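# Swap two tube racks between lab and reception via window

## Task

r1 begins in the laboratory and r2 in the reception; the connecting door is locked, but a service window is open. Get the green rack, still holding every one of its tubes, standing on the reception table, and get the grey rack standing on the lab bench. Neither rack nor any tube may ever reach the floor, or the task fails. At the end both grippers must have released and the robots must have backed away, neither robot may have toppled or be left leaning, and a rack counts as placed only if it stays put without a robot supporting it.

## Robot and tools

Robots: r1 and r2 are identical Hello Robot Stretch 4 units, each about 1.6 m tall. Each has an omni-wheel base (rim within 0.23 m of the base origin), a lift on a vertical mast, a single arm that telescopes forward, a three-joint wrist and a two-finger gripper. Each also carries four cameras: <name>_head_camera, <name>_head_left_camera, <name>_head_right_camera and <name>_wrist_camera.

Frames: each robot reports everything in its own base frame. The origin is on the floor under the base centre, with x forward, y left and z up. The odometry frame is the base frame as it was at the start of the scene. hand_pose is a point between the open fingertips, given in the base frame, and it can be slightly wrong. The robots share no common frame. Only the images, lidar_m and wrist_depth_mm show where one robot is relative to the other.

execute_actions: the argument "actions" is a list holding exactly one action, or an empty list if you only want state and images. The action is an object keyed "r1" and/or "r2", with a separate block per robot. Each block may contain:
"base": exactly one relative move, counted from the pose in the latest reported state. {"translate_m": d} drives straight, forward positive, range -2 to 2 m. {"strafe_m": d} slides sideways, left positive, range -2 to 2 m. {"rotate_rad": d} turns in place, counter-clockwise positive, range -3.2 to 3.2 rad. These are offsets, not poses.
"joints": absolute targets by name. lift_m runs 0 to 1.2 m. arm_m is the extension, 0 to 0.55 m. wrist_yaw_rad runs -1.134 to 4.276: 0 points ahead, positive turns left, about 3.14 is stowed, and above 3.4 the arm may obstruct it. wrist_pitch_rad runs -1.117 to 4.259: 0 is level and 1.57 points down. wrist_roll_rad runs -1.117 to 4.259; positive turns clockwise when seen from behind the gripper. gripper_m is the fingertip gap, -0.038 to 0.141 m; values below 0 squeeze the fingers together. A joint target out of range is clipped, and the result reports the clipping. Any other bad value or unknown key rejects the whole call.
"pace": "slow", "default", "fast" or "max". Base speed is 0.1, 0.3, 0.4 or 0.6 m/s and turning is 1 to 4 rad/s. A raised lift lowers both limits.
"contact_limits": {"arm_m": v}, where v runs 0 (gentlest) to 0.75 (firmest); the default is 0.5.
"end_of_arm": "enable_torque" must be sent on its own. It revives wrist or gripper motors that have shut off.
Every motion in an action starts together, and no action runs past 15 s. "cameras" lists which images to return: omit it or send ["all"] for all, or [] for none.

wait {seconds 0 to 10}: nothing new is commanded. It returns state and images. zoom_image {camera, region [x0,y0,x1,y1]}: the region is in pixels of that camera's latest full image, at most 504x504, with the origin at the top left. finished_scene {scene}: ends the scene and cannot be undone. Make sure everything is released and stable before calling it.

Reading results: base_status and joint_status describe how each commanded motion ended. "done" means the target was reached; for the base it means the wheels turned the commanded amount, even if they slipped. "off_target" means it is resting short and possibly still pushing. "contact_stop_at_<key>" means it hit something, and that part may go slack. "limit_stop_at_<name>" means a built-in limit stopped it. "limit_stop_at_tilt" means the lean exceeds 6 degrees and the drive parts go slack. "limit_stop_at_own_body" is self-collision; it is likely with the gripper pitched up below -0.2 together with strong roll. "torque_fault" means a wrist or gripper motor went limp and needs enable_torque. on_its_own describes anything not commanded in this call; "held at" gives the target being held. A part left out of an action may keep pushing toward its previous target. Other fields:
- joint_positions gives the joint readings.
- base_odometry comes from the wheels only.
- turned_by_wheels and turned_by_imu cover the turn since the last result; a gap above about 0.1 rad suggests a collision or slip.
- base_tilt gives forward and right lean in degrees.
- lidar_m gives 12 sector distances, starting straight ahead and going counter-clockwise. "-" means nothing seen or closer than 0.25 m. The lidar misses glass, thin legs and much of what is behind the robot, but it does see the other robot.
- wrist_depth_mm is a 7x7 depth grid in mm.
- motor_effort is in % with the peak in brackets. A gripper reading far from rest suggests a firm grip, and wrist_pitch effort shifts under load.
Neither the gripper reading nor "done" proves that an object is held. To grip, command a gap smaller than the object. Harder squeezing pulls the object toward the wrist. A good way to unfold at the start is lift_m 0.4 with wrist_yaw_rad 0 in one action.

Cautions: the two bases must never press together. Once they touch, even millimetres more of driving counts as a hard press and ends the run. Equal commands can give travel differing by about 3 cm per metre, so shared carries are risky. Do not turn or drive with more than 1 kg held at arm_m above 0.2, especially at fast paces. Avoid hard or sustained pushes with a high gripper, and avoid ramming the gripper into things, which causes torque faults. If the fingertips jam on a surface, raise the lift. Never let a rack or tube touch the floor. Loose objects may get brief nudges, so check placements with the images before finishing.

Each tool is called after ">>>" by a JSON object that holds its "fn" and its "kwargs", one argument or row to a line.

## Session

>>> {"fn": "execute_actions", "kwargs": {
  "actions": []
}}

Scene clock: 0.00 s.
r1.base_odometry: x=+0.000 y=+0.000 heading=+0.000 (m, m, rad; r1's odometry frame)
r1.turned_by_wheels: +0.000 (rad since the last result)
r1.turned_by_imu: +0.000 (rad since the last result)
r1.base_tilt: forward=+0.4 right=-0.3 (deg)
r1.lidar_m: 1.14 1.05 0.99 1.22 1.25 1.25 1.50 2.81 1.39 0.92 1.19 1.58
r1.base_status: not commanded
r1.joint_positions: lift_m=+0.153 arm_m=-0.002 wrist_yaw_rad=+3.243 wrist_pitch_rad=-0.005 wrist_roll_rad=+0.016 gripper_m=+0.057
r1.joint_status: not commanded
r1.motor_effort: lift_m=+21 arm_m=-1 wrist_yaw_rad=+1 wrist_pitch_rad=-3 wrist_roll_rad=-1 gripper_m=-1 wheel_0=+0 wheel_1=+0 wheel_2=+1 (%)
r1.hand_pose: x=-0.1270 y=+0.0577 z=+0.3327 quat_wxyz=(-0.051, +0.002, +0.008, +0.999) (m; r1's base frame)
r1.wrist_depth_mm: - - 133 - 1661 1308 1160 / - - 130 - 1708 1336 1160 / - - 132 212 1708 1366 1160 / - 122 138 - 1756 1397 1182 / 187 1708 - - 1708 1397 1160 / 192 1098 205 1098 215 1078 1042 / 193 759 809 134 809 741 778
r2.base_odometry: x=+0.000 y=+0.000 heading=+0.000 (m, m, rad; r2's odometry frame)
r2.turned_by_wheels: +0.000 (rad since the last result)
r2.turned_by_imu: +0.000 (rad since the last result)
r2.base_tilt: forward=+0.5 right=+0.1 (deg)
r2.lidar_m: 1.04 1.12 1.04 0.99 1.09 1.23 3.67 1.09 1.33 3.26 1.53 1.09
r2.base_status: not commanded
r2.joint_positions: lift_m=+0.219 arm_m=+0.001 wrist_yaw_rad=+3.196 wrist_pitch_rad=-0.003 wrist_roll_rad=+0.006 gripper_m=+0.057
r2.joint_status: not commanded
r2.motor_effort: lift_m=+21 arm_m=-1 wrist_yaw_rad=-2 wrist_pitch_rad=-8 wrist_roll_rad=-1 gripper_m=-3 wheel_0=+0 wheel_1=+1 wheel_2=+0 (%)
r2.hand_pose: x=-0.1213 y=+0.0717 z=+0.3977 quat_wxyz=(-0.027, +0.001, +0.003, +1.000) (m; r2's base frame)
r2.wrist_depth_mm: - - 137 - - - - / - - 134 - - - 1863 / - - 131 243 - - 1537 / - 113 135 - - - 1661 / 182 1098 - - - - 1708 / 194 1464 204 1661 207 1618 1499 / 193 946 960 153 1025 917 1042
pictures: r1_head_camera, r1_head_left_camera, r1_head_right_camera, r1_wrist_camera, r2_head_camera, r2_head_left_camera, r2_head_right_camera, r2_wrist_camera
camera_calibration (this result's frames):
r1_wrist_camera: T_world_to_cam=[[-0.153429, 0.987869, -0.0239586, -0.0531943], [0.0516275, -0.0161988, -0.998535, 0.38715], [-0.98681, -0.154441, -0.0485158, 0.130372], [0, 0, 0, 1]] pos_world=[0.100503, 0.0789552, 0.391634]
r2_wrist_camera: T_world_to_cam=[[-0.0918465, 0.99576, 0.00516703, -0.0747492], [-0.032985, 0.00214375, -0.999454, 0.455458], [-0.995227, -0.0919667, 0.0326482, 0.0940894], [0, 0, 0, 1]] pos_world=[0.101798, 0.0821089, 0.452524]
Images, in order (width x height): r1_head_camera 420x560, r1_head_left_camera 420x672, r1_head_right_camera 420x672, r1_wrist_camera 616x392, r2_head_camera 420x560, r2_head_left_camera 420x672, r2_head_right_camera 420x672, r2_wrist_camera 616x392.

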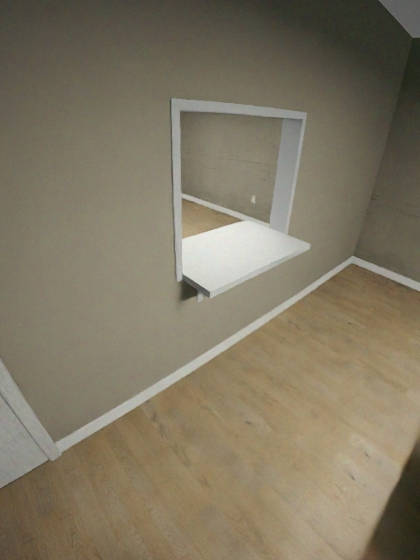

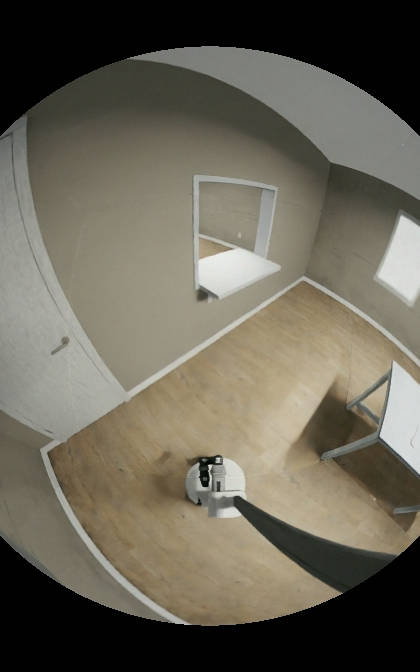

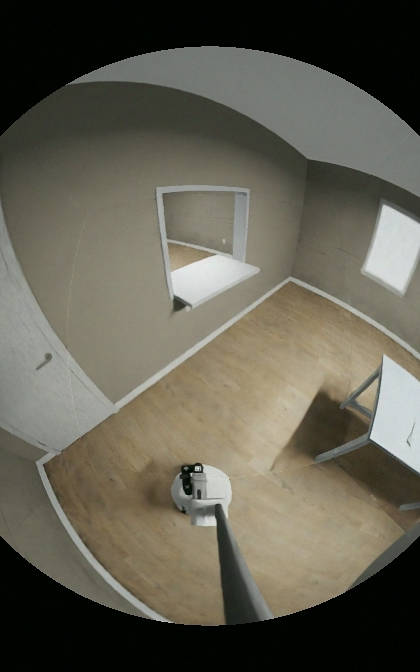

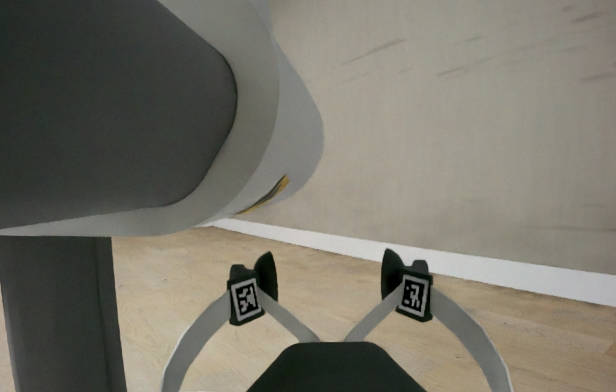

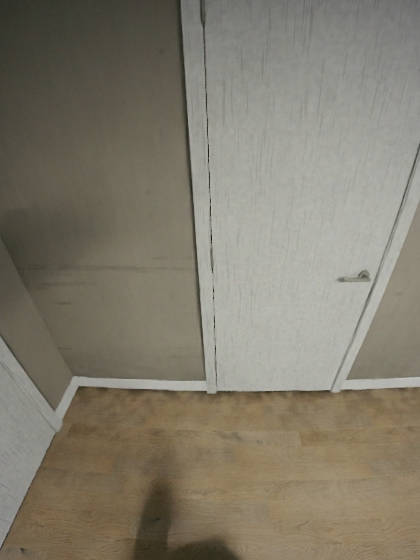

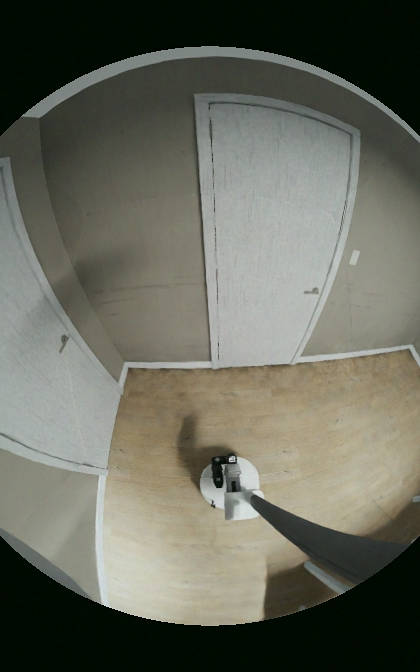

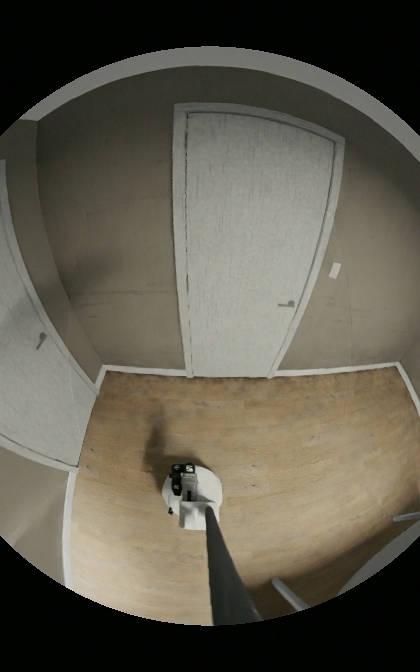

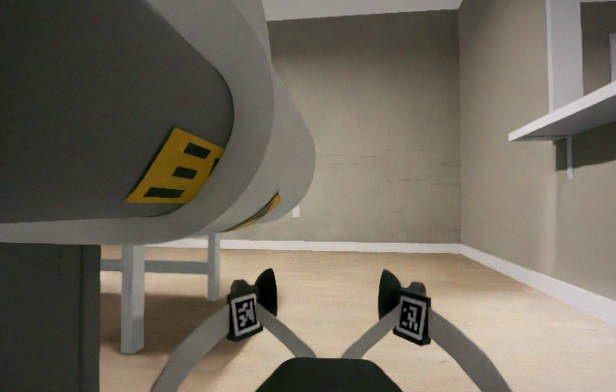

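>>> {"fn": "execute_actions", "kwargs": {
  "actions": [
    {"r1":{"base":{"rotate_rad":-0.83},"pace":"fast"},"r2":{"base":{"rotate_rad":-3.17},"pace":"fast"}}
  ],
  "cameras": ["r1_head_right_camera","r2_head_left_camera","r1_head_camera","r2_head_camera"]
}}

Scene clock: 2.53 s.
r1.base_odometry: x=+0.000 y=+0.000 heading=-0.829 (m, m, rad; r1's odometry frame)
r1.turned_by_wheels: -0.829 (rad since the last result)
r1.turned_by_imu: -0.849 (rad since the last result)
r1.base_tilt: forward=+0.4 right=-0.3 (deg)
r1.lidar_m: 3.44 1.21 1.10 1.03 1.02 1.33 1.26 1.30 1.81 3.25 1.04 0.91
r1.base_status: done
r1.joint_positions: lift_m=+0.153 arm_m=-0.002 wrist_yaw_rad=+3.243 wrist_pitch_rad=-0.005 wrist_roll_rad=+0.016 gripper_m=+0.057
r1.joint_status: not commanded
r1.motor_effort: lift_m=+21(21) arm_m=-1(1) wrist_yaw_rad=+0(0) wrist_pitch_rad=-4(5) wrist_roll_rad=+0(0) gripper_m=+0(2) wheel_0=+4(11) wheel_1=+3(12) wheel_2=+2(11) (%)
r1.hand_pose: x=-0.1270 y=+0.0577 z=+0.3327 quat_wxyz=(-0.051, +0.002, +0.008, +0.999) (m; r1's base frame)
r1.wrist_depth_mm: - - 133 1397 1336 1308 1308 / - - 130 1397 1366 1308 1308 / - - 132 211 1366 1308 1308 / - 122 138 1430 1366 1336 1308 / 187 1537 1464 1397 1366 1308 1308 / 191 1098 205 1098 215 1078 1060 / 193 759 820 133 809 750 778
r2.base_odometry: x=+0.000 y=+0.000 heading=+3.114 (m, m, rad; r2's odometry frame)
r2.turned_by_wheels: -3.169 (rad since the last result)
r2.turned_by_imu: -3.148 (rad since the last result)
r2.base_tilt: forward=+0.8 right=+0.0 (deg)
r2.lidar_m: 3.62 1.02 1.29 3.22 1.51 1.09 1.04 1.13 1.06 0.99 1.09 1.27
r2.base_status: done
r2.joint_positions: lift_m=+0.219 arm_m=+0.001 wrist_yaw_rad=+3.196 wrist_pitch_rad=-0.003 wrist_roll_rad=+0.006 gripper_m=+0.057
r2.joint_status: not commanded
r2.motor_effort: lift_m=+21(21) arm_m=-1(0) wrist_yaw_rad=-1(3) wrist_pitch_rad=-9(9) wrist_roll_rad=-1(1) gripper_m=-3(5) wheel_0=+2(10) wheel_1=+2(12) wheel_2=+2(9) (%)
r2.hand_pose: x=-0.1212 y=+0.0717 z=+0.3977 quat_wxyz=(-0.027, +0.001, +0.003, +1.000) (m; r2's base frame)
r2.wrist_depth_mm: - - 137 1205 1160 1138 1098 / - - 134 1182 1160 1138 1118 / - - 131 243 1160 1098 1098 / - 113 135 1182 1160 1118 1098 / 182 1255 1229 1182 1138 1118 1098 / 194 1255 205 1182 206 1118 1078 / 193 960 960 153 1042 904 1025
pictures: r1_head_camera, r1_head_right_camera, r2_head_camera, r2_head_left_camera
Images, in order (width x height): r1_head_camera 420x560, r1_head_right_camera 420x672, r2_head_camera 420x560, r2_head_left_camera 420x672.

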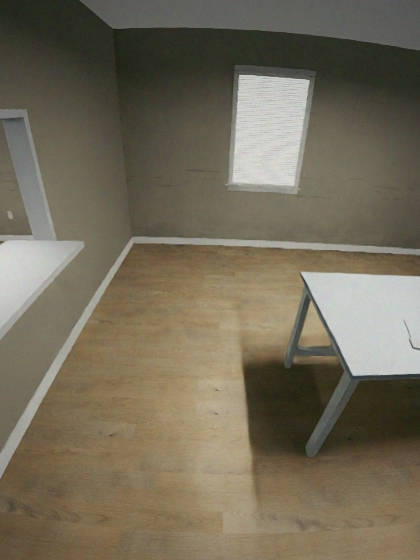

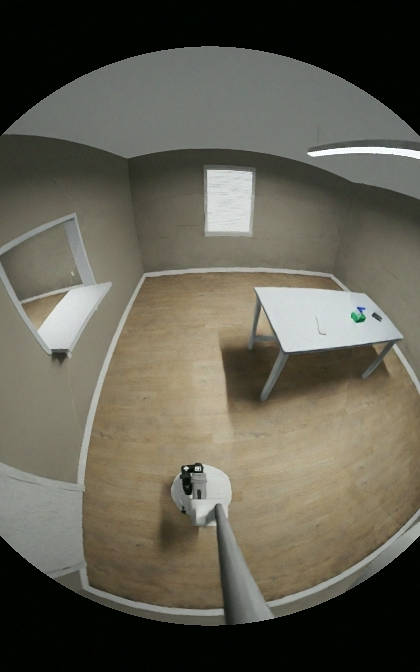

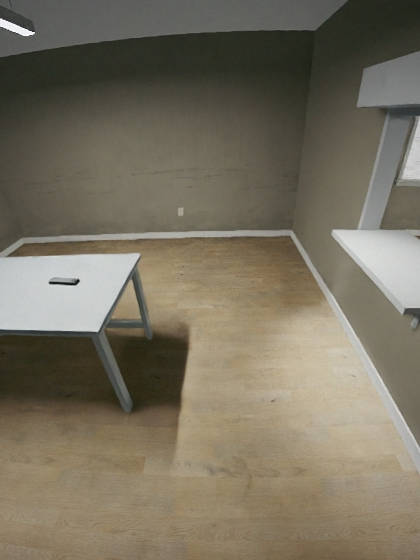

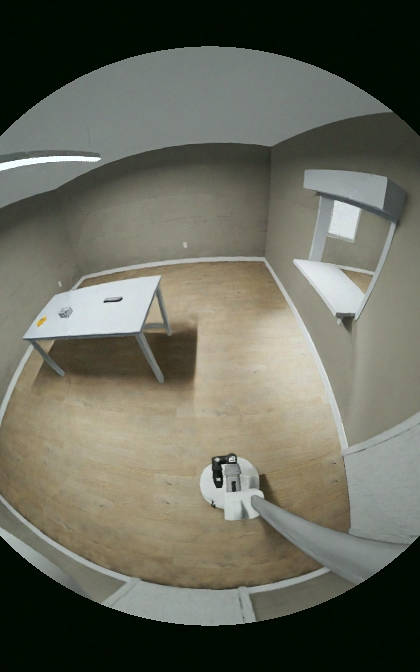

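>>> {"fn": "execute_actions", "kwargs": {
  "actions": [
    {"r1":{"base":{"strafe_m":-1.35},"joints":{"lift_m":0.70,"wrist_yaw_rad":0,"wrist_pitch_rad":0.14,"gripper_m":0.14},"pace":"max"},"r2":{"base":{"strafe_m":1.54},"joints":{"lift_m":0.70,"wrist_yaw_rad":-0.06,"wrist_pitch_rad":0.14,"gripper_m":0.14},"pace":"max"}}
  ],
  "cameras": ["r1_head_camera","r1_wrist_camera","r2_head_camera","r2_wrist_camera"]
}}

Scene clock: 6.80 s.
r1.base_odometry: x=-0.996 y=-0.912 heading=-0.829 (m, m, rad; r1's odometry frame)
r1.turned_by_wheels: +0.000 (rad since the last result)
r1.turned_by_imu: +0.003 (rad since the last result)
r1.base_tilt: forward=+0.3 right=-0.3 (deg)
r1.lidar_m: 0.70 0.74 1.01 2.36 1.78 1.31 1.23 1.29 1.80 1.84 1.93 0.76
r1.base_status: done
r1.joint_positions: lift_m=+0.700 arm_m=-0.002 wrist_yaw_rad=+0.000 wrist_pitch_rad=+0.142 wrist_roll_rad=+0.016 gripper_m=+0.140
r1.joint_status: all done
r1.motor_effort: lift_m=+21(27) arm_m=-1(1) wrist_yaw_rad=+0(7) wrist_pitch_rad=-4(1) wrist_roll_rad=-1(1) gripper_m=+0(2) wheel_0=-2(17) wheel_1=+1(18) wheel_2=+0(5) (%)
r1.hand_pose: x=+0.4545 y=-0.0874 z=+0.8373 quat_wxyz=(+0.997, +0.008, +0.071, -0.001) (m; r1's base frame)
r1.wrist_depth_mm: - - - - - - - / - - - - - - - / - - - - - - - / 991 946 904 759 809 778 759 / 580 564 554 569 564 517 559 / 1808 1808 580 1756 569 1308 1808 / 1537 1366 1397 144 1308 1336 1430
r2.base_odometry: x=-0.043 y=-1.540 heading=+3.114 (m, m, rad; r2's odometry frame)
r2.turned_by_wheels: +0.000 (rad since the last result)
r2.turned_by_imu: -0.002 (rad since the last result)
r2.base_tilt: forward=+0.5 right=+0.0 (deg)
r2.lidar_m: 0.89 0.92 1.77 1.69 1.51 1.12 1.05 1.11 1.53 2.55 1.28 0.94
r2.base_status: done
r2.joint_positions: lift_m=+0.700 arm_m=+0.001 wrist_yaw_rad=-0.060 wrist_pitch_rad=+0.142 wrist_roll_rad=+0.006 gripper_m=+0.140
r2.joint_status: all done
r2.motor_effort: lift_m=+24(28) arm_m=-1(0) wrist_yaw_rad=-2(11) wrist_pitch_rad=-7(10) wrist_roll_rad=-1(0) gripper_m=-1(4) wheel_0=+2(14) wheel_1=-3(17) wheel_2=+1(1) (%)
r2.hand_pose: x=+0.4514 y=-0.1043 z=+0.8371 quat_wxyz=(+0.997, +0.005, +0.071, -0.030) (m; r2's base frame)
r2.wrist_depth_mm: - - - - - - - / - - - - - - - / - - - - - - - / - - 1281 1308 1281 1281 - / 741 741 732 732 732 732 723 / 1308 - 213 - - 200 - / 1430 1464 1397 143 1397 1397 1499
pictures: r1_head_camera, r1_wrist_camera, r2_head_camera, r2_wrist_camera
camera_calibration (this result's frames):
r1_wrist_camera: T_world_to_cam=[[0.0483073, -0.998339, -0.0313954, -0.0676297], [-0.19589, 0.0213524, -0.980393, 0.959179], [0.979435, 0.0535102, -0.194533, -0.0469349], [0, 0, 0, 1]] pos_world=[0.23713, -0.0854866, 0.929119]
r2_wrist_camera: T_world_to_cam=[[-0.0215669, -0.999767, -0.000360453, -0.0844362], [-0.11192, 0.0027726, -0.993713, 0.944819], [0.993483, -0.0213909, -0.111954, -0.135784], [0, 0, 0, 1]] pos_world=[0.238822, -0.0899407, 0.923647]
Images, in order (width x height): r1_head_camera 420x560, r1_wrist_camera 616x392, r2_head_camera 420x560, r2_wrist_camera 616x392.

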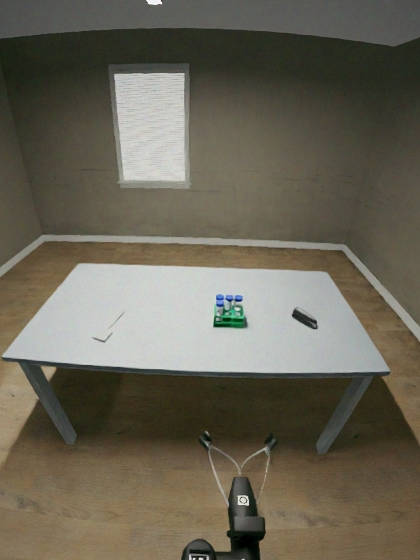

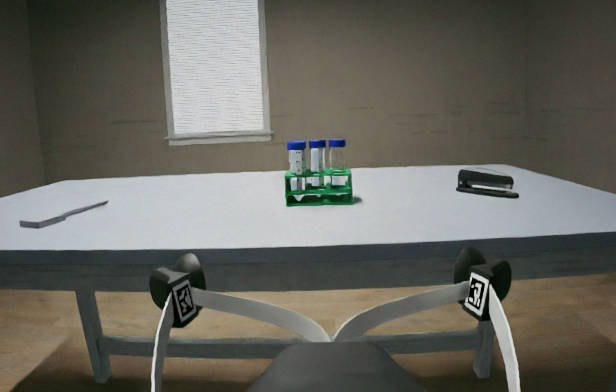

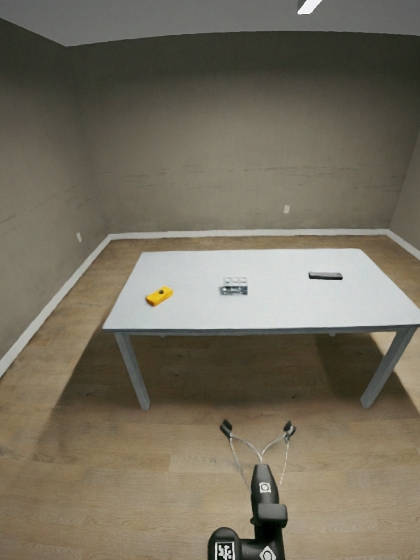

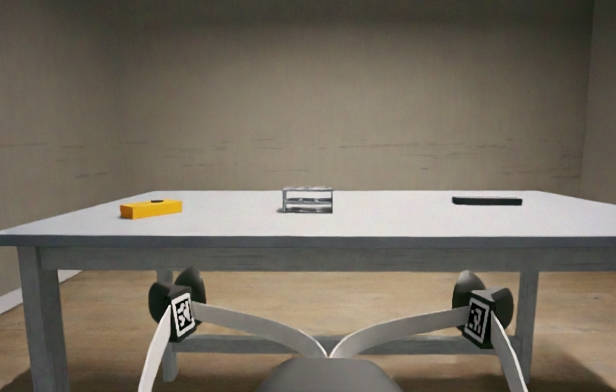

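>>> {"fn": "execute_actions", "kwargs": {
  "actions": [
    {"r1":{"base":{"translate_m":0.05},"joints":{"arm_m":0.36,"lift_m":0.68},"pace":"fast"},"r2":{"base":{"translate_m":0.23},"joints":{"arm_m":0.36,"lift_m":0.68},"pace":"fast"}}
  ],
  "cameras": ["r1_head_camera","r1_wrist_camera","r2_head_camera","r2_wrist_camera"]
}}

Scene clock: 8.80 s.
r1.base_odometry: x=-0.962 y=-0.949 heading=-0.829 (m, m, rad; r1's odometry frame)
r1.turned_by_wheels: +0.001 (rad since the last result)
r1.turned_by_imu: +0.001 (rad since the last result)
r1.base_tilt: forward=+0.3 right=-0.2 (deg)
r1.lidar_m: 0.66 0.71 0.95 2.35 1.87 1.37 1.28 1.36 1.87 1.86 0.97 0.69
r1.base_status: done
r1.joint_positions: lift_m=+0.680 arm_m=+0.359 wrist_yaw_rad=+0.000 wrist_pitch_rad=+0.142 wrist_roll_rad=+0.016 gripper_m=+0.140
r1.joint_status: all done
r1.motor_effort: lift_m=+19(21) arm_m=+5(4) wrist_yaw_rad=+0(1) wrist_pitch_rad=-5(5) wrist_roll_rad=+0(0) gripper_m=+1(1) wheel_0=+2(10) wheel_1=+4(10) wheel_2=+1(14) (%)
r1.hand_pose: x=+0.8157 y=-0.0874 z=+0.8175 quat_wxyz=(+0.997, +0.008, +0.071, +0.000) (m; r1's base frame)
r1.wrist_depth_mm: - - - - - - - / - - - - - - - / - - - - - - - / 854 831 768 377 715 676 661 / 449 449 404 357 379 399 389 / 303 286 270 300 274 248 276 / 238 230 236 144 227 220 -
r2.base_odometry: x=-0.273 y=-1.533 heading=+3.114 (m, m, rad; r2's odometry frame)
r2.turned_by_wheels: +0.000 (rad since the last result)
r2.turned_by_imu: +0.001 (rad since the last result)
r2.base_tilt: forward=+0.6 right=-0.1 (deg)
r2.lidar_m: 0.64 0.71 1.75 1.69 1.76 1.34 1.28 1.35 1.88 2.57 0.98 0.70
r2.base_status: done
r2.joint_positions: lift_m=+0.680 arm_m=+0.359 wrist_yaw_rad=-0.060 wrist_pitch_rad=+0.142 wrist_roll_rad=+0.006 gripper_m=+0.140
r2.joint_status: all done
r2.motor_effort: lift_m=+16(22) arm_m=+5(6) wrist_yaw_rad=-5(4) wrist_pitch_rad=-7(8) wrist_roll_rad=-1(2) gripper_m=+0(1) wheel_0=-1(8) wheel_1=+1(8) wheel_2=+0(12) (%)
r2.hand_pose: x=+0.8099 y=-0.1043 z=+0.8177 quat_wxyz=(+0.997, +0.005, +0.071, -0.030) (m; r2's base frame)
r2.wrist_depth_mm: - - - - - - - / - - - - - - - / - - - - - - - / - - - - - - - / 492 496 449 445 445 496 492 / 317 298 213 322 322 200 317 / 235 224 236 143 236 224 234
pictures: r1_head_camera, r1_wrist_camera, r2_head_camera, r2_wrist_camera
camera_calibration (this result's frames):
r1_wrist_camera: T_world_to_cam=[[0.0484918, -0.99833, -0.0313908, -0.0858035], [-0.195797, 0.021317, -0.980413, 1.01048], [0.979445, 0.0536882, -0.194436, -0.404675], [0, 0, 0, 1]] pos_world=[0.598366, -0.0854742, 0.909307]
r2_wrist_camera: T_world_to_cam=[[-0.0214778, -0.999769, -0.000359349, -0.0767603], [-0.111894, 0.00276097, -0.993716, 0.965656], [0.993488, -0.0213027, -0.111928, -0.494112], [0, 0, 0, 1]] pos_world=[0.597297, -0.0899346, 0.904256]
Images, in order (width x height): r1_head_camera 420x560, r1_wrist_camera 616x392, r2_head_camera 420x560, r2_wrist_camera 616x392.

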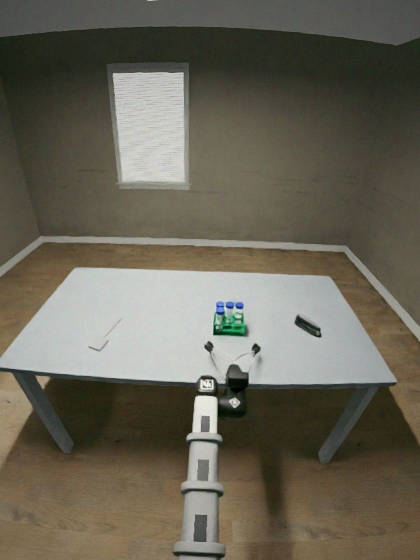

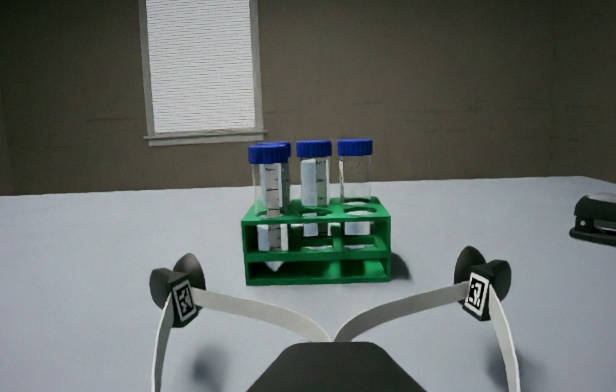

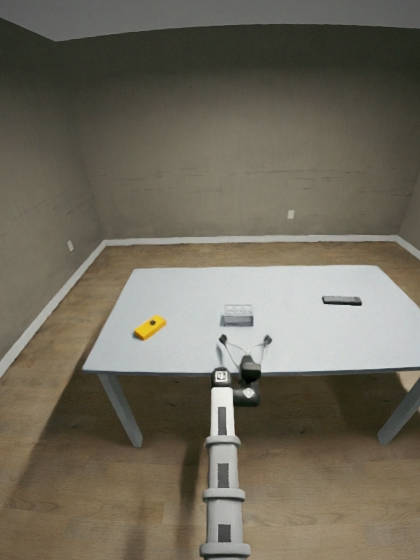

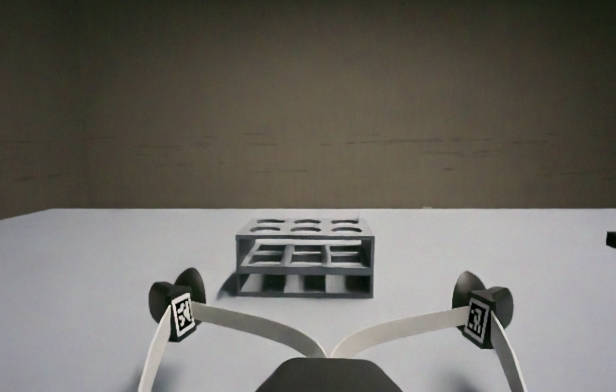

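>>> {"fn": "execute_actions", "kwargs": {
  "actions": [
    {"r1":{"base":{"strafe_m":0.009},"joints":{"arm_m":0.435,"lift_m":0.665}},"r2":{"base":{"strafe_m":0.015},"joints":{"arm_m":0.44,"lift_m":0.668}}}
  ],
  "cameras": ["r1_wrist_camera","r2_wrist_camera"]
}}

Scene clock: 10.17 s.
r1.base_odometry: x=-0.955 y=-0.943 heading=-0.829 (m, m, rad; r1's odometry frame)
r1.turned_by_wheels: +0.000 (rad since the last result)
r1.turned_by_imu: +0.000 (rad since the last result)
r1.base_tilt: forward=+0.4 right=-0.2 (deg)
r1.lidar_m: 0.67 0.67 0.96 2.35 1.87 1.35 1.28 1.34 1.86 1.86 0.97 0.70
r1.base_status: done
r1.joint_positions: lift_m=+0.665 arm_m=+0.434 wrist_yaw_rad=+0.000 wrist_pitch_rad=+0.142 wrist_roll_rad=+0.016 gripper_m=+0.140
r1.joint_status: all done
r1.motor_effort: lift_m=+18(19) arm_m=+5(6) wrist_yaw_rad=-1(0) wrist_pitch_rad=-5(5) wrist_roll_rad=-1(0) gripper_m=-3(1) wheel_0=-4(10) wheel_1=+3(11) wheel_2=+0(2) (%)
r1.hand_pose: x=+0.8907 y=-0.0874 z=+0.8026 quat_wxyz=(+0.997, +0.008, +0.071, -0.001) (m; r1's base frame)
r1.wrist_depth_mm: - - - - - - - / - - - - - - - / - - - 314 - - - / 759 723 683 301 549 603 580 / 402 397 334 271 285 359 349 / 271 256 242 265 244 223 247 / 214 205 211 144 203 196 -
r2.base_odometry: x=-0.273 y=-1.548 heading=+3.114 (m, m, rad; r2's odometry frame)
r2.turned_by_wheels: +0.000 (rad since the last result)
r2.turned_by_imu: +0.000 (rad since the last result)
r2.base_tilt: forward=+0.6 right=+0.1 (deg)
r2.lidar_m: 0.66 0.71 1.76 1.66 1.74 1.33 1.28 1.37 1.90 2.60 0.95 0.69
r2.base_status: done
r2.joint_positions: lift_m=+0.668 arm_m=+0.439 wrist_yaw_rad=-0.060 wrist_pitch_rad=+0.142 wrist_roll_rad=+0.006 gripper_m=+0.140
r2.joint_status: all done
r2.motor_effort: lift_m=+16(15) arm_m=+6(7) wrist_yaw_rad=-4(3) wrist_pitch_rad=-6(8) wrist_roll_rad=-1(0) gripper_m=-1(0) wheel_0=-2(10) wheel_1=+2(9) wheel_2=+0(1) (%)
r2.hand_pose: x=+0.8898 y=-0.1044 z=+0.8057 quat_wxyz=(+0.997, +0.005, +0.071, -0.030) (m; r2's base frame)
r2.wrist_depth_mm: - - - - - - - / - - - - - - - / - - - - - - - / - - - - - - - / 452 449 410 410 370 452 449 / 290 273 212 263 260 200 290 / 213 205 216 143 216 204 213
pictures: r1_wrist_camera, r2_wrist_camera
camera_calibration (this result's frames):
r1_wrist_camera: T_world_to_cam=[[0.0483507, -0.998337, -0.0313921, -0.089823], [-0.195821, 0.0213444, -0.980407, 1.01052], [0.979447, 0.0535506, -0.194463, -0.481016], [0, 0, 0, 1]] pos_world=[0.673353, -0.0854838, 0.894359]
r2_wrist_camera: T_world_to_cam=[[-0.0216357, -0.999766, -0.000360163, -0.0749502], [-0.111913, 0.00277985, -0.993714, 0.962732], [0.993483, -0.0214594, -0.111946, -0.574871], [0, 0, 0, 1]] pos_world=[0.677245, -0.0899453, 0.892298]
Images, in order (width x height): r1_wrist_camera 616x392, r2_wrist_camera 616x392.

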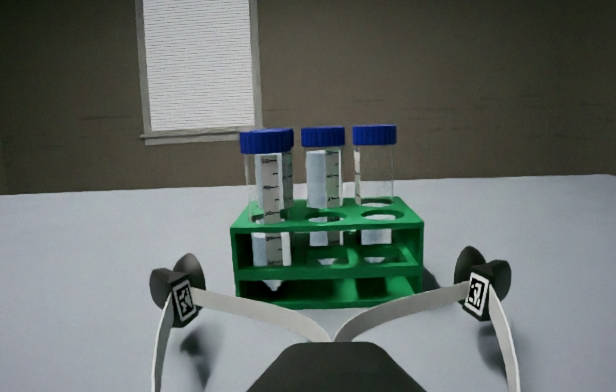

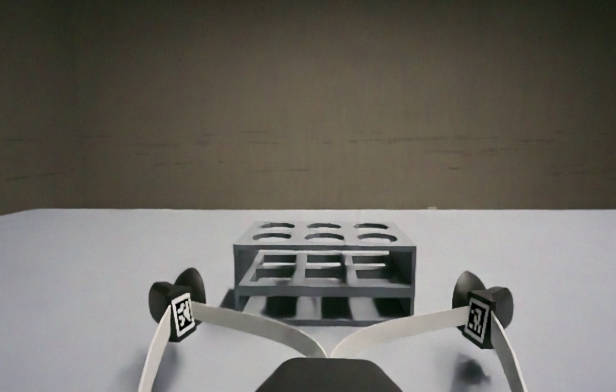

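>>> {"fn": "execute_actions", "kwargs": {
  "actions": [
    {"r1":{"joints":{"arm_m":0.505}},"r2":{"joints":{"arm_m":0.514}}}
  ],
  "cameras": ["r1_wrist_camera","r2_wrist_camera"]
}}

>>> {"fn": "execute_actions", "kwargs": {
  "actions": [
    {"r1":{"joints":{"gripper_m":0.035}},"r2":{"joints":{"gripper_m":0.04}}}
  ],
  "cameras": ["r1_wrist_camera","r2_wrist_camera"]
}}

>>> {"fn": "execute_actions", "kwargs": {
  "actions": [
    {"r1":{"joints":{"lift_m":0.70}},"r2":{"joints":{"lift_m":0.70}}}
  ],
  "cameras": ["r1_wrist_camera","r2_wrist_camera"]
}}

Scene clock: 11.57 s.
r1.base_odometry: x=-0.955 y=-0.943 heading=-0.829 (m, m, rad; r1's odometry frame)
r1.turned_by_wheels: +0.000 (rad since the last result)
r1.turned_by_imu: +0.000 (rad since the last result)
r1.base_tilt: forward=+0.3 right=-0.2 (deg)
r1.lidar_m: 0.65 0.69 0.97 2.36 1.88 1.35 1.29 1.35 1.85 1.87 0.97 0.70
r1.base_status: not commanded
r1.joint_positions: lift_m=+0.665 arm_m=+0.504 wrist_yaw_rad=+0.000 wrist_pitch_rad=+0.142 wrist_roll_rad=+0.016 gripper_m=+0.140
r1.joint_status: all done
r1.motor_effort: lift_m=+18(18) arm_m=+5(5) wrist_yaw_rad=-1(0) wrist_pitch_rad=-5(5) wrist_roll_rad=+0(0) gripper_m=+2(1) wheel_0=-4(4) wheel_1=+3(3) wheel_2=+0(0) (%)
r1.hand_pose: x=+0.9606 y=-0.0874 z=+0.8025 quat_wxyz=(+0.997, +0.008, +0.071, -0.001) (m; r1's base frame)
r1.wrist_depth_mm: - - - - - - - / - - - - - - - / - - - 238 - - - / - 723 603 240 621 603 585 / 402 397 228 237 225 355 347 / 271 255 202 219 204 197 247 / 213 205 206 146 200 196 -
r2.base_odometry: x=-0.273 y=-1.548 heading=+3.114 (m, m, rad; r2's odometry frame)
r2.turned_by_wheels: +0.000 (rad since the last result)
r2.turned_by_imu: +0.000 (rad since the last result)
r2.base_tilt: forward=+0.6 right=-0.1 (deg)
r2.lidar_m: 0.67 0.70 1.73 1.67 1.74 1.35 1.27 1.36 1.83 2.57 0.96 0.70
r2.base_status: not commanded
r2.joint_positions: lift_m=+0.668 arm_m=+0.513 wrist_yaw_rad=-0.060 wrist_pitch_rad=+0.142 wrist_roll_rad=+0.006 gripper_m=+0.140
r2.joint_status: all done
r2.motor_effort: lift_m=+16(15) arm_m=+6(6) wrist_yaw_rad=-1(1) wrist_pitch_rad=-6(8) wrist_roll_rad=-1(1) gripper_m=+1(1) wheel_0=-2(2) wheel_1=+2(1) wheel_2=+0(0) (%)
r2.hand_pose: x=+0.9638 y=-0.1044 z=+0.8057 quat_wxyz=(+0.997, +0.005, +0.071, -0.030) (m; r2's base frame)
r2.wrist_depth_mm: - - - - - - - / - - - - - - - / - - - - - - - / - - - - - - - / 449 455 410 266 265 449 449 / 290 272 189 226 208 189 289 / 213 204 204 143 196 194 213
pictures: r1_wrist_camera, r2_wrist_camera
camera_calibration (this result's frames):
r1_wrist_camera: T_world_to_cam=[[0.0483062, -0.998339, -0.0313923, -0.0931746], [-0.195825, 0.0213531, -0.980406, 1.02422], [0.979448, 0.0535071, -0.194468, -0.549519], [0, 0, 0, 1]] pos_world=[0.743294, -0.0854868, 0.894358]
r2_wrist_camera: T_world_to_cam=[[-0.021669, -0.999765, -0.000360112, -0.0733266], [-0.111917, 0.00278365, -0.993714, 0.971015], [0.993481, -0.0214925, -0.111951, -0.648373], [0, 0, 0, 1]] pos_world=[0.751231, -0.0899476, 0.892298]
Images, in order (width x height): r1_wrist_camera 616x392, r2_wrist_camera 616x392.

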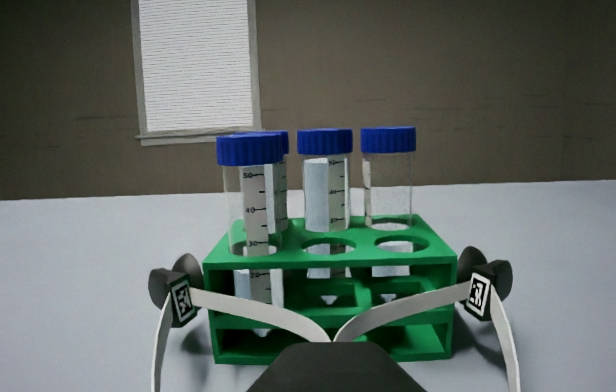

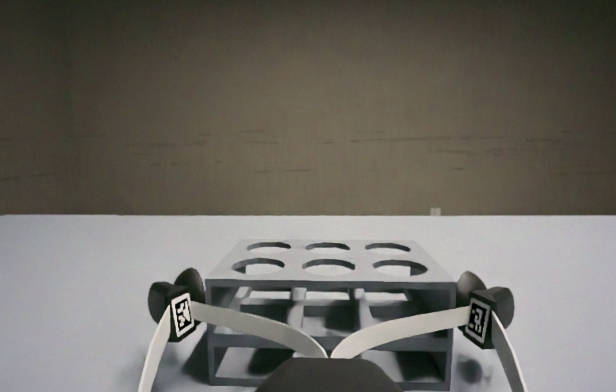

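Scene clock: 13.60 s.
r1.base_odometry: x=-0.955 y=-0.943 heading=-0.829 (m, m, rad; r1's odometry frame)
r1.turned_by_wheels: +0.000 (rad since the last result)
r1.turned_by_imu: +0.001 (rad since the last result)
r1.base_tilt: forward=+0.3 right=-0.3 (deg)
r1.lidar_m: 0.68 0.70 0.95 2.35 1.88 1.35 1.29 1.34 1.86 1.86 0.97 0.71
r1.base_status: not commanded
r1.joint_positions: lift_m=+0.665 arm_m=+0.504 wrist_yaw_rad=+0.000 wrist_pitch_rad=+0.146 wrist_roll_rad=+0.016 gripper_m=+0.036
r1.joint_status: all done
r1.motor_effort: lift_m=+19(20) arm_m=+5(5) wrist_yaw_rad=+0(0) wrist_pitch_rad=-14(13) wrist_roll_rad=-1(0) gripper_m=-20(25) wheel_0=-4(4) wheel_1=+3(3) wheel_2=+0(0) (%)
r1.hand_pose: x=+0.9606 y=-0.0874 z=+0.8015 quat_wxyz=(+0.997, +0.008, +0.073, -0.001) (m; r1's base frame)
r1.wrist_depth_mm: - - - - - - - / - - - - - - - / - - - 212 - - - / 732 699 512 213 597 580 559 / 389 387 196 208 198 343 338 / 265 178 181 209 208 171 255 / 204 201 181 172 134 188 -
r2.base_odometry: x=-0.273 y=-1.548 heading=+3.114 (m, m, rad; r2's odometry frame)
r2.turned_by_wheels: +0.000 (rad since the last result)
r2.turned_by_imu: +0.001 (rad since the last result)
r2.base_tilt: forward=+0.7 right=+0.1 (deg)
r2.lidar_m: 0.65 0.69 1.74 1.67 1.76 1.32 1.29 1.36 1.84 2.56 0.97 0.72
r2.base_status: not commanded
r2.joint_positions: lift_m=+0.668 arm_m=+0.513 wrist_yaw_rad=-0.060 wrist_pitch_rad=+0.143 wrist_roll_rad=+0.006 gripper_m=+0.041
r2.joint_status: all done
r2.motor_effort: lift_m=+16(16) arm_m=+6(5) wrist_yaw_rad=-2(0) wrist_pitch_rad=-10(12) wrist_roll_rad=+0(0) gripper_m=-26(26) wheel_0=-2(2) wheel_1=+2(2) wheel_2=+0(0) (%)
r2.hand_pose: x=+0.9637 y=-0.1044 z=+0.8054 quat_wxyz=(+0.997, +0.005, +0.071, -0.030) (m; r2's base frame)
r2.wrist_depth_mm: - - - - - - - / - - - - - - - / - - - - - - - / - - - - - - - / 445 445 449 370 366 445 442 / 287 270 185 200 198 169 286 / 201 193 169 166 165 175 191
pictures: r1_wrist_camera, r2_wrist_camera
camera_calibration (this result's frames):
r1_wrist_camera: T_world_to_cam=[[0.0483275, -0.998333, -0.031562, -0.0930507], [-0.19929, 0.0213259, -0.979708, 1.02591], [0.978748, 0.0536369, -0.197927, -0.546197], [0, 0, 0, 1]] pos_world=[0.74354, -0.0854777, 0.894048]
r2_wrist_camera: T_world_to_cam=[[-0.0216694, -0.999765, -0.000406077, -0.0732875], [-0.113108, 0.00285513, -0.993579, 0.971715], [0.993346, -0.0214843, -0.113144, -0.647272], [0, 0, 0, 1]] pos_world=[0.751287, -0.0899508, 0.892211]
Images, in order (width x height): r1_wrist_camera 616x392, r2_wrist_camera 616x392.

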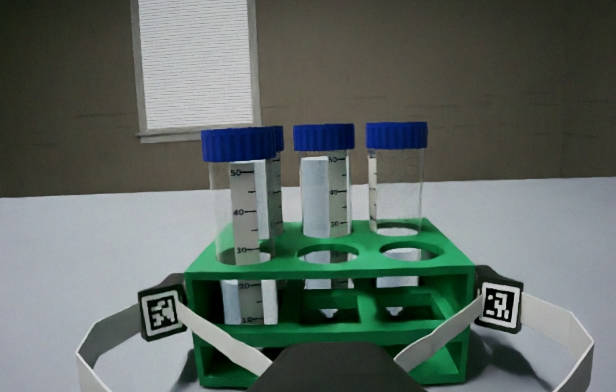

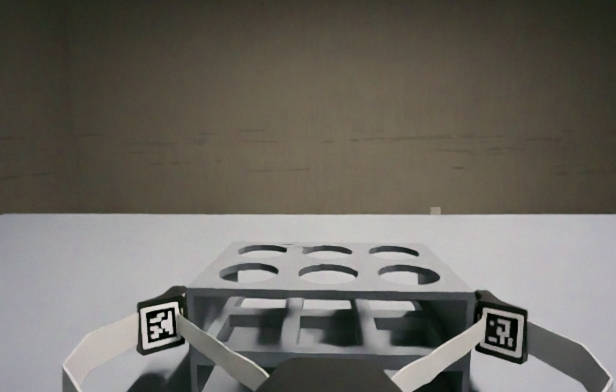

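Scene clock: 14.57 s.
r1.base_odometry: x=-0.955 y=-0.943 heading=-0.829 (m, m, rad; r1's odometry frame)
r1.turned_by_wheels: +0.000 (rad since the last result)
r1.turned_by_imu: +0.000 (rad since the last result)
r1.base_tilt: forward=+0.4 right=-0.3 (deg)
r1.lidar_m: 0.64 0.69 0.96 2.33 1.87 1.37 1.27 1.34 1.84 1.87 0.95 0.72
r1.base_status: not commanded
r1.joint_positions: lift_m=+0.700 arm_m=+0.504 wrist_yaw_rad=+0.000 wrist_pitch_rad=+0.146 wrist_roll_rad=+0.016 gripper_m=+0.036
r1.joint_status: all done
r1.motor_effort: lift_m=+25(25) arm_m=+4(5) wrist_yaw_rad=+0(1) wrist_pitch_rad=-15(17) wrist_roll_rad=-1(1) gripper_m=-27(24) wheel_0=-4(4) wheel_1=+3(3) wheel_2=+1(0) (%)
r1.hand_pose: x=+0.9605 y=-0.0874 z=+0.8359 quat_wxyz=(+0.997, +0.008, +0.073, -0.001) (m; r1's base frame)
r1.wrist_depth_mm: - - - - - - - / - - - - - - - / - - - 213 - - - / - - 661 214 - - - / 496 492 196 207 197 433 427 / 336 178 180 210 208 171 324 / 259 254 181 173 134 238 -
r2.base_odometry: x=-0.273 y=-1.548 heading=+3.114 (m, m, rad; r2's odometry frame)
r2.turned_by_wheels: +0.000 (rad since the last result)
r2.turned_by_imu: +0.000 (rad since the last result)
r2.base_tilt: forward=+0.4 right=-0.1 (deg)
r2.lidar_m: 0.65 0.70 1.71 1.66 1.74 1.34 1.29 1.35 1.90 2.59 0.95 0.71
r2.base_status: not commanded
r2.joint_positions: lift_m=+0.700 arm_m=+0.513 wrist_yaw_rad=-0.060 wrist_pitch_rad=+0.144 wrist_roll_rad=+0.006 gripper_m=+0.041
r2.joint_status: all done
r2.motor_effort: lift_m=+26(27) arm_m=+5(6) wrist_yaw_rad=-3(1) wrist_pitch_rad=-12(11) wrist_roll_rad=-1(1) gripper_m=-26(27) wheel_0=-2(2) wheel_1=+2(1) wheel_2=+0(0) (%)
r2.hand_pose: x=+0.9637 y=-0.1044 z=+0.8365 quat_wxyz=(+0.997, +0.005, +0.072, -0.030) (m; r2's base frame)
r2.wrist_depth_mm: - - - - - - - / - - - - - - - / - - - - - - - / - - - - - - - / 554 559 559 455 459 554 554 / 357 338 185 200 198 169 357 / 252 240 169 166 166 175 237
pictures: r1_wrist_camera, r2_wrist_camera
camera_calibration (this result's frames):
r1_wrist_camera: T_world_to_cam=[[0.048317, -0.998333, -0.0315781, -0.0919399], [-0.199616, 0.021326, -0.979642, 1.0599], [0.978682, 0.0536368, -0.198253, -0.539035], [0, 0, 0, 1]] pos_world=[0.743559, -0.0854777, 0.928551]
r2_wrist_camera: T_world_to_cam=[[-0.0216693, -0.999765, -0.000414433, -0.0732675], [-0.11332, 0.002868, -0.993554, 1.0028], [0.993322, -0.0214826, -0.113356, -0.643546], [0, 0, 0, 1]] pos_world=[0.751298, -0.0899514, 0.923355]
Images, in order (width x height): r1_wrist_camera 616x392, r2_wrist_camera 616x392.

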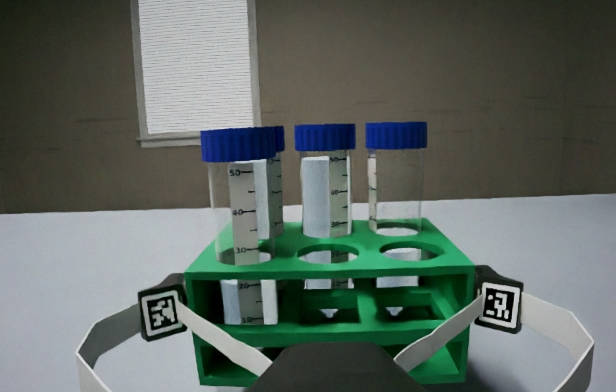

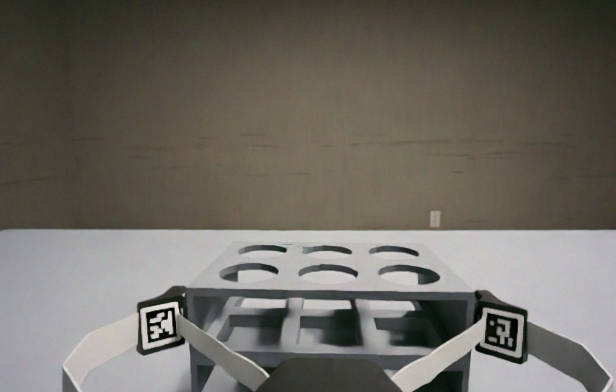

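>>> {"fn": "execute_actions", "kwargs": {
  "actions": [
    {"r1":{"base":{"strafe_m":1.52},"joints":{"lift_m":0.82,"arm_m":0}},"r2":{"base":{"strafe_m":-1.73},"joints":{"lift_m":0.82,"arm_m":0},"pace":"fast"}}
  ],
  "cameras": []
}}

>>> {"fn": "execute_actions", "kwargs": {
  "actions": [
    {"r1":{"base":{"rotate_rad":1.53}},"r2":{"base":{"rotate_rad":-1.58}}}
  ],
  "cameras": ["r1_head_right_camera","r2_head_left_camera","r1_wrist_camera","r2_wrist_camera"]
}}

Scene clock: 21.10 s.
r1.base_odometry: x=+0.165 y=+0.084 heading=-0.829 (m, m, rad; r1's odometry frame)
r1.turned_by_wheels: +0.000 (rad since the last result)
r1.turned_by_imu: -0.002 (rad since the last result)
r1.base_tilt: forward=+0.4 right=-0.2 (deg)
r1.lidar_m: 0.40 0.98 0.92 0.84 0.85 1.22 1.31 1.37 1.87 3.42 0.98 0.48
r1.base_status: done
r1.joint_positions: lift_m=+0.820 arm_m=+0.001 wrist_yaw_rad=+0.000 wrist_pitch_rad=+0.146 wrist_roll_rad=+0.016 gripper_m=+0.036
r1.joint_status: all done
r1.motor_effort: lift_m=+24(24) arm_m=-4(5) wrist_yaw_rad=+0(0) wrist_pitch_rad=-16(16) wrist_roll_rad=-1(1) gripper_m=-22(26) wheel_0=-3(12) wheel_1=+2(12) wheel_2=+1(1) (%)
r1.hand_pose: x=+0.4571 y=-0.0874 z=+0.9560 quat_wxyz=(+0.997, +0.008, +0.073, -0.001) (m; r1's base frame)
r1.wrist_depth_mm: 1397 - - - - - - / 1397 - - - - - - / 1430 - - 211 - - - / 1336 - - 213 - - - / 1366 1983 196 207 197 - - / 1366 178 180 209 208 171 - / 1308 1661 181 173 134 1537 1618
r2.base_odometry: x=-0.225 y=+0.181 heading=+3.113 (m, m, rad; r2's odometry frame)
r2.turned_by_wheels: +0.000 (rad since the last result)
r2.turned_by_imu: +0.003 (rad since the last result)
r2.base_tilt: forward=+0.4 right=+0.1 (deg)
r2.lidar_m: 0.43 1.03 0.99 3.40 1.85 1.32 1.27 1.19 0.88 0.85 0.91 0.97
r2.base_status: done
r2.joint_positions: lift_m=+0.820 arm_m=+0.001 wrist_yaw_rad=-0.060 wrist_pitch_rad=+0.144 wrist_roll_rad=+0.006 gripper_m=+0.041
r2.joint_status: all done
r2.motor_effort: lift_m=+25(28) arm_m=-5(6) wrist_yaw_rad=-3(4) wrist_pitch_rad=-12(12) wrist_roll_rad=-1(1) gripper_m=-26(27) wheel_0=-2(12) wheel_1=-1(14) wheel_2=+0(1) (%)
r2.hand_pose: x=+0.4521 y=-0.1044 z=+0.9564 quat_wxyz=(+0.997, +0.005, +0.072, -0.030) (m; r2's base frame)
r2.wrist_depth_mm: - - - - - 1708 - / - - - - - 1661 - / - - - - - 1708 - / - - - - - 1576 1366 / 1182 - - - - 1661 960 / - - 185 200 198 170 1098 / 1576 1618 169 166 166 175 1078
pictures: none
No camera images: the call's "cameras" was empty. Leave "cameras" out to get every camera's image.

Scene clock: 23.17 s.
r1.base_odometry: x=+0.165 y=+0.084 heading=+0.700 (m, m, rad; r1's odometry frame)
r1.turned_by_wheels: +1.529 (rad since the last result)
r1.turned_by_imu: +1.567 (rad since the last result)
r1.base_tilt: forward=+0.4 right=-0.2 (deg)
r1.lidar_m: 0.40 0.86 1.16 1.31 1.34 1.80 3.49 1.02 1.00 3.41 0.97 0.47
r1.base_status: done
r1.joint_positions: lift_m=+0.820 arm_m=+0.001 wrist_yaw_rad=+0.000 wrist_pitch_rad=+0.146 wrist_roll_rad=+0.016 gripper_m=+0.036
r1.joint_status: not commanded
r1.motor_effort: lift_m=+23(23) arm_m=-4(4) wrist_yaw_rad=+0(3) wrist_pitch_rad=-17(16) wrist_roll_rad=+0(1) gripper_m=-25(25) wheel_0=-6(10) wheel_1=-4(10) wheel_2=-4(10) (%)
r1.hand_pose: x=+0.4572 y=-0.0873 z=+0.9560 quat_wxyz=(+0.997, +0.008, +0.073, +0.000) (m; r1's base frame)
r1.wrist_depth_mm: 591 603 621 615 621 621 621 / 609 615 634 634 640 640 634 / 627 627 640 211 647 654 661 / 640 640 668 213 668 683 691 / 668 661 196 207 197 691 707 / 691 178 181 209 208 171 723 / 699 715 181 172 135 750 750
r2.base_odometry: x=-0.225 y=+0.181 heading=+1.534 (m, m, rad; r2's odometry frame)
r2.turned_by_wheels: -1.580 (rad since the last result)
r2.turned_by_imu: -1.569 (rad since the last result)
r2.base_tilt: forward=+0.5 right=+0.0 (deg)
r2.lidar_m: 0.42 0.90 0.99 3.40 1.04 0.96 3.47 1.89 1.34 1.28 1.15 0.89
r2.base_status: done
r2.joint_positions: lift_m=+0.820 arm_m=+0.001 wrist_yaw_rad=-0.060 wrist_pitch_rad=+0.144 wrist_roll_rad=+0.006 gripper_m=+0.041
r2.joint_status: not commanded
r2.motor_effort: lift_m=+25(25) arm_m=-5(5) wrist_yaw_rad=-1(4) wrist_pitch_rad=-12(13) wrist_roll_rad=+0(0) gripper_m=-27(26) wheel_0=+2(8) wheel_1=+2(12) wheel_2=+1(9) (%)
r2.hand_pose: x=+0.4521 y=-0.1044 z=+0.9565 quat_wxyz=(+0.997, +0.005, +0.072, -0.030) (m; r2's base frame)
r2.wrist_depth_mm: 621 615 615 615 585 585 585 / 627 634 621 627 597 603 597 / 647 640 640 627 603 615 609 / 654 647 647 647 615 621 621 / 668 661 661 661 615 634 634 / 683 676 185 200 198 169 647 / 691 691 169 166 165 175 647
pictures: r1_head_right_camera, r1_wrist_camera, r2_head_left_camera, r2_wrist_camera
camera_calibration (this result's frames):
r1_wrist_camera: T_world_to_cam=[[0.0484859, -0.998324, -0.0315836, -0.0638477], [-0.199624, 0.0212973, -0.979641, 1.07706], [0.978672, 0.0538036, -0.198257, -0.0225404], [0, 0, 0, 1]] pos_world=[0.240163, -0.0854664, 1.04865]
r2_wrist_camera: T_world_to_cam=[[-0.0218745, -0.999761, -0.00041991, -0.084264], [-0.113604, 0.00290292, -0.993522, 1.0641], [0.993285, -0.0216851, -0.113641, -0.121418], [0, 0, 0, 1]] pos_world=[0.239645, -0.0899658, 1.04337]
Images, in order (width x height): r1_head_right_camera 420x672, r1_wrist_camera 616x392, r2_head_left_camera 420x672, r2_wrist_camera 616x392.

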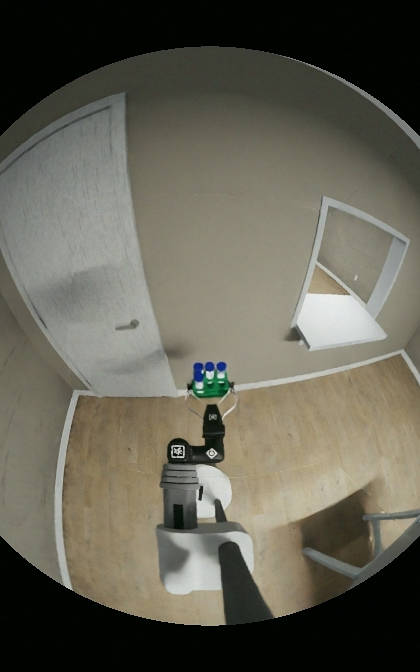

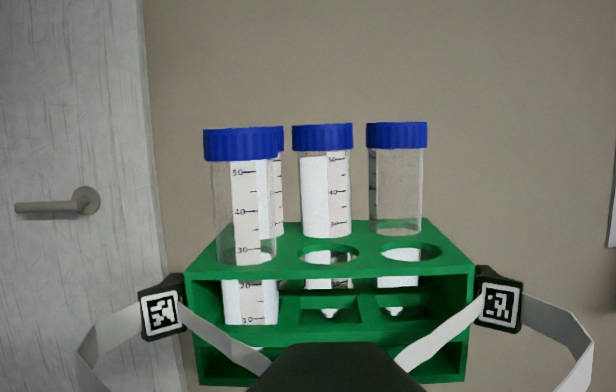

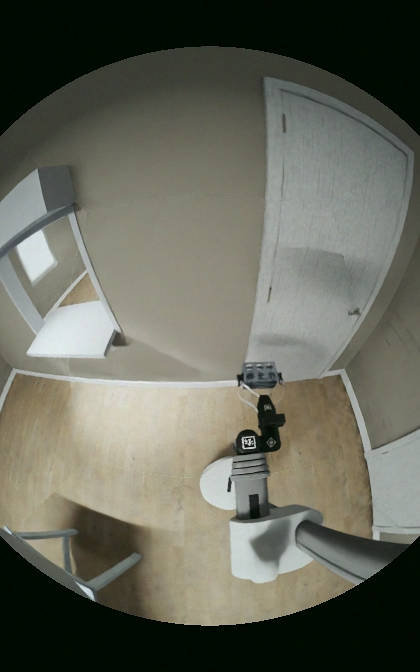

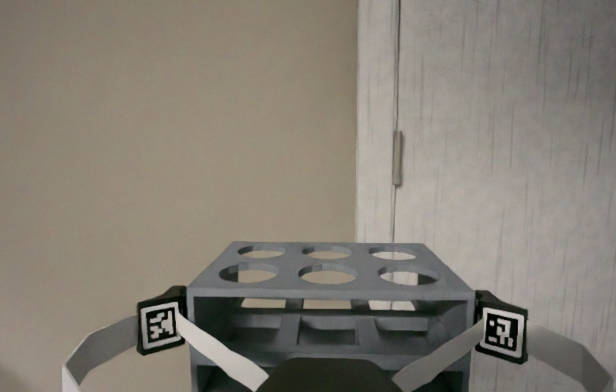

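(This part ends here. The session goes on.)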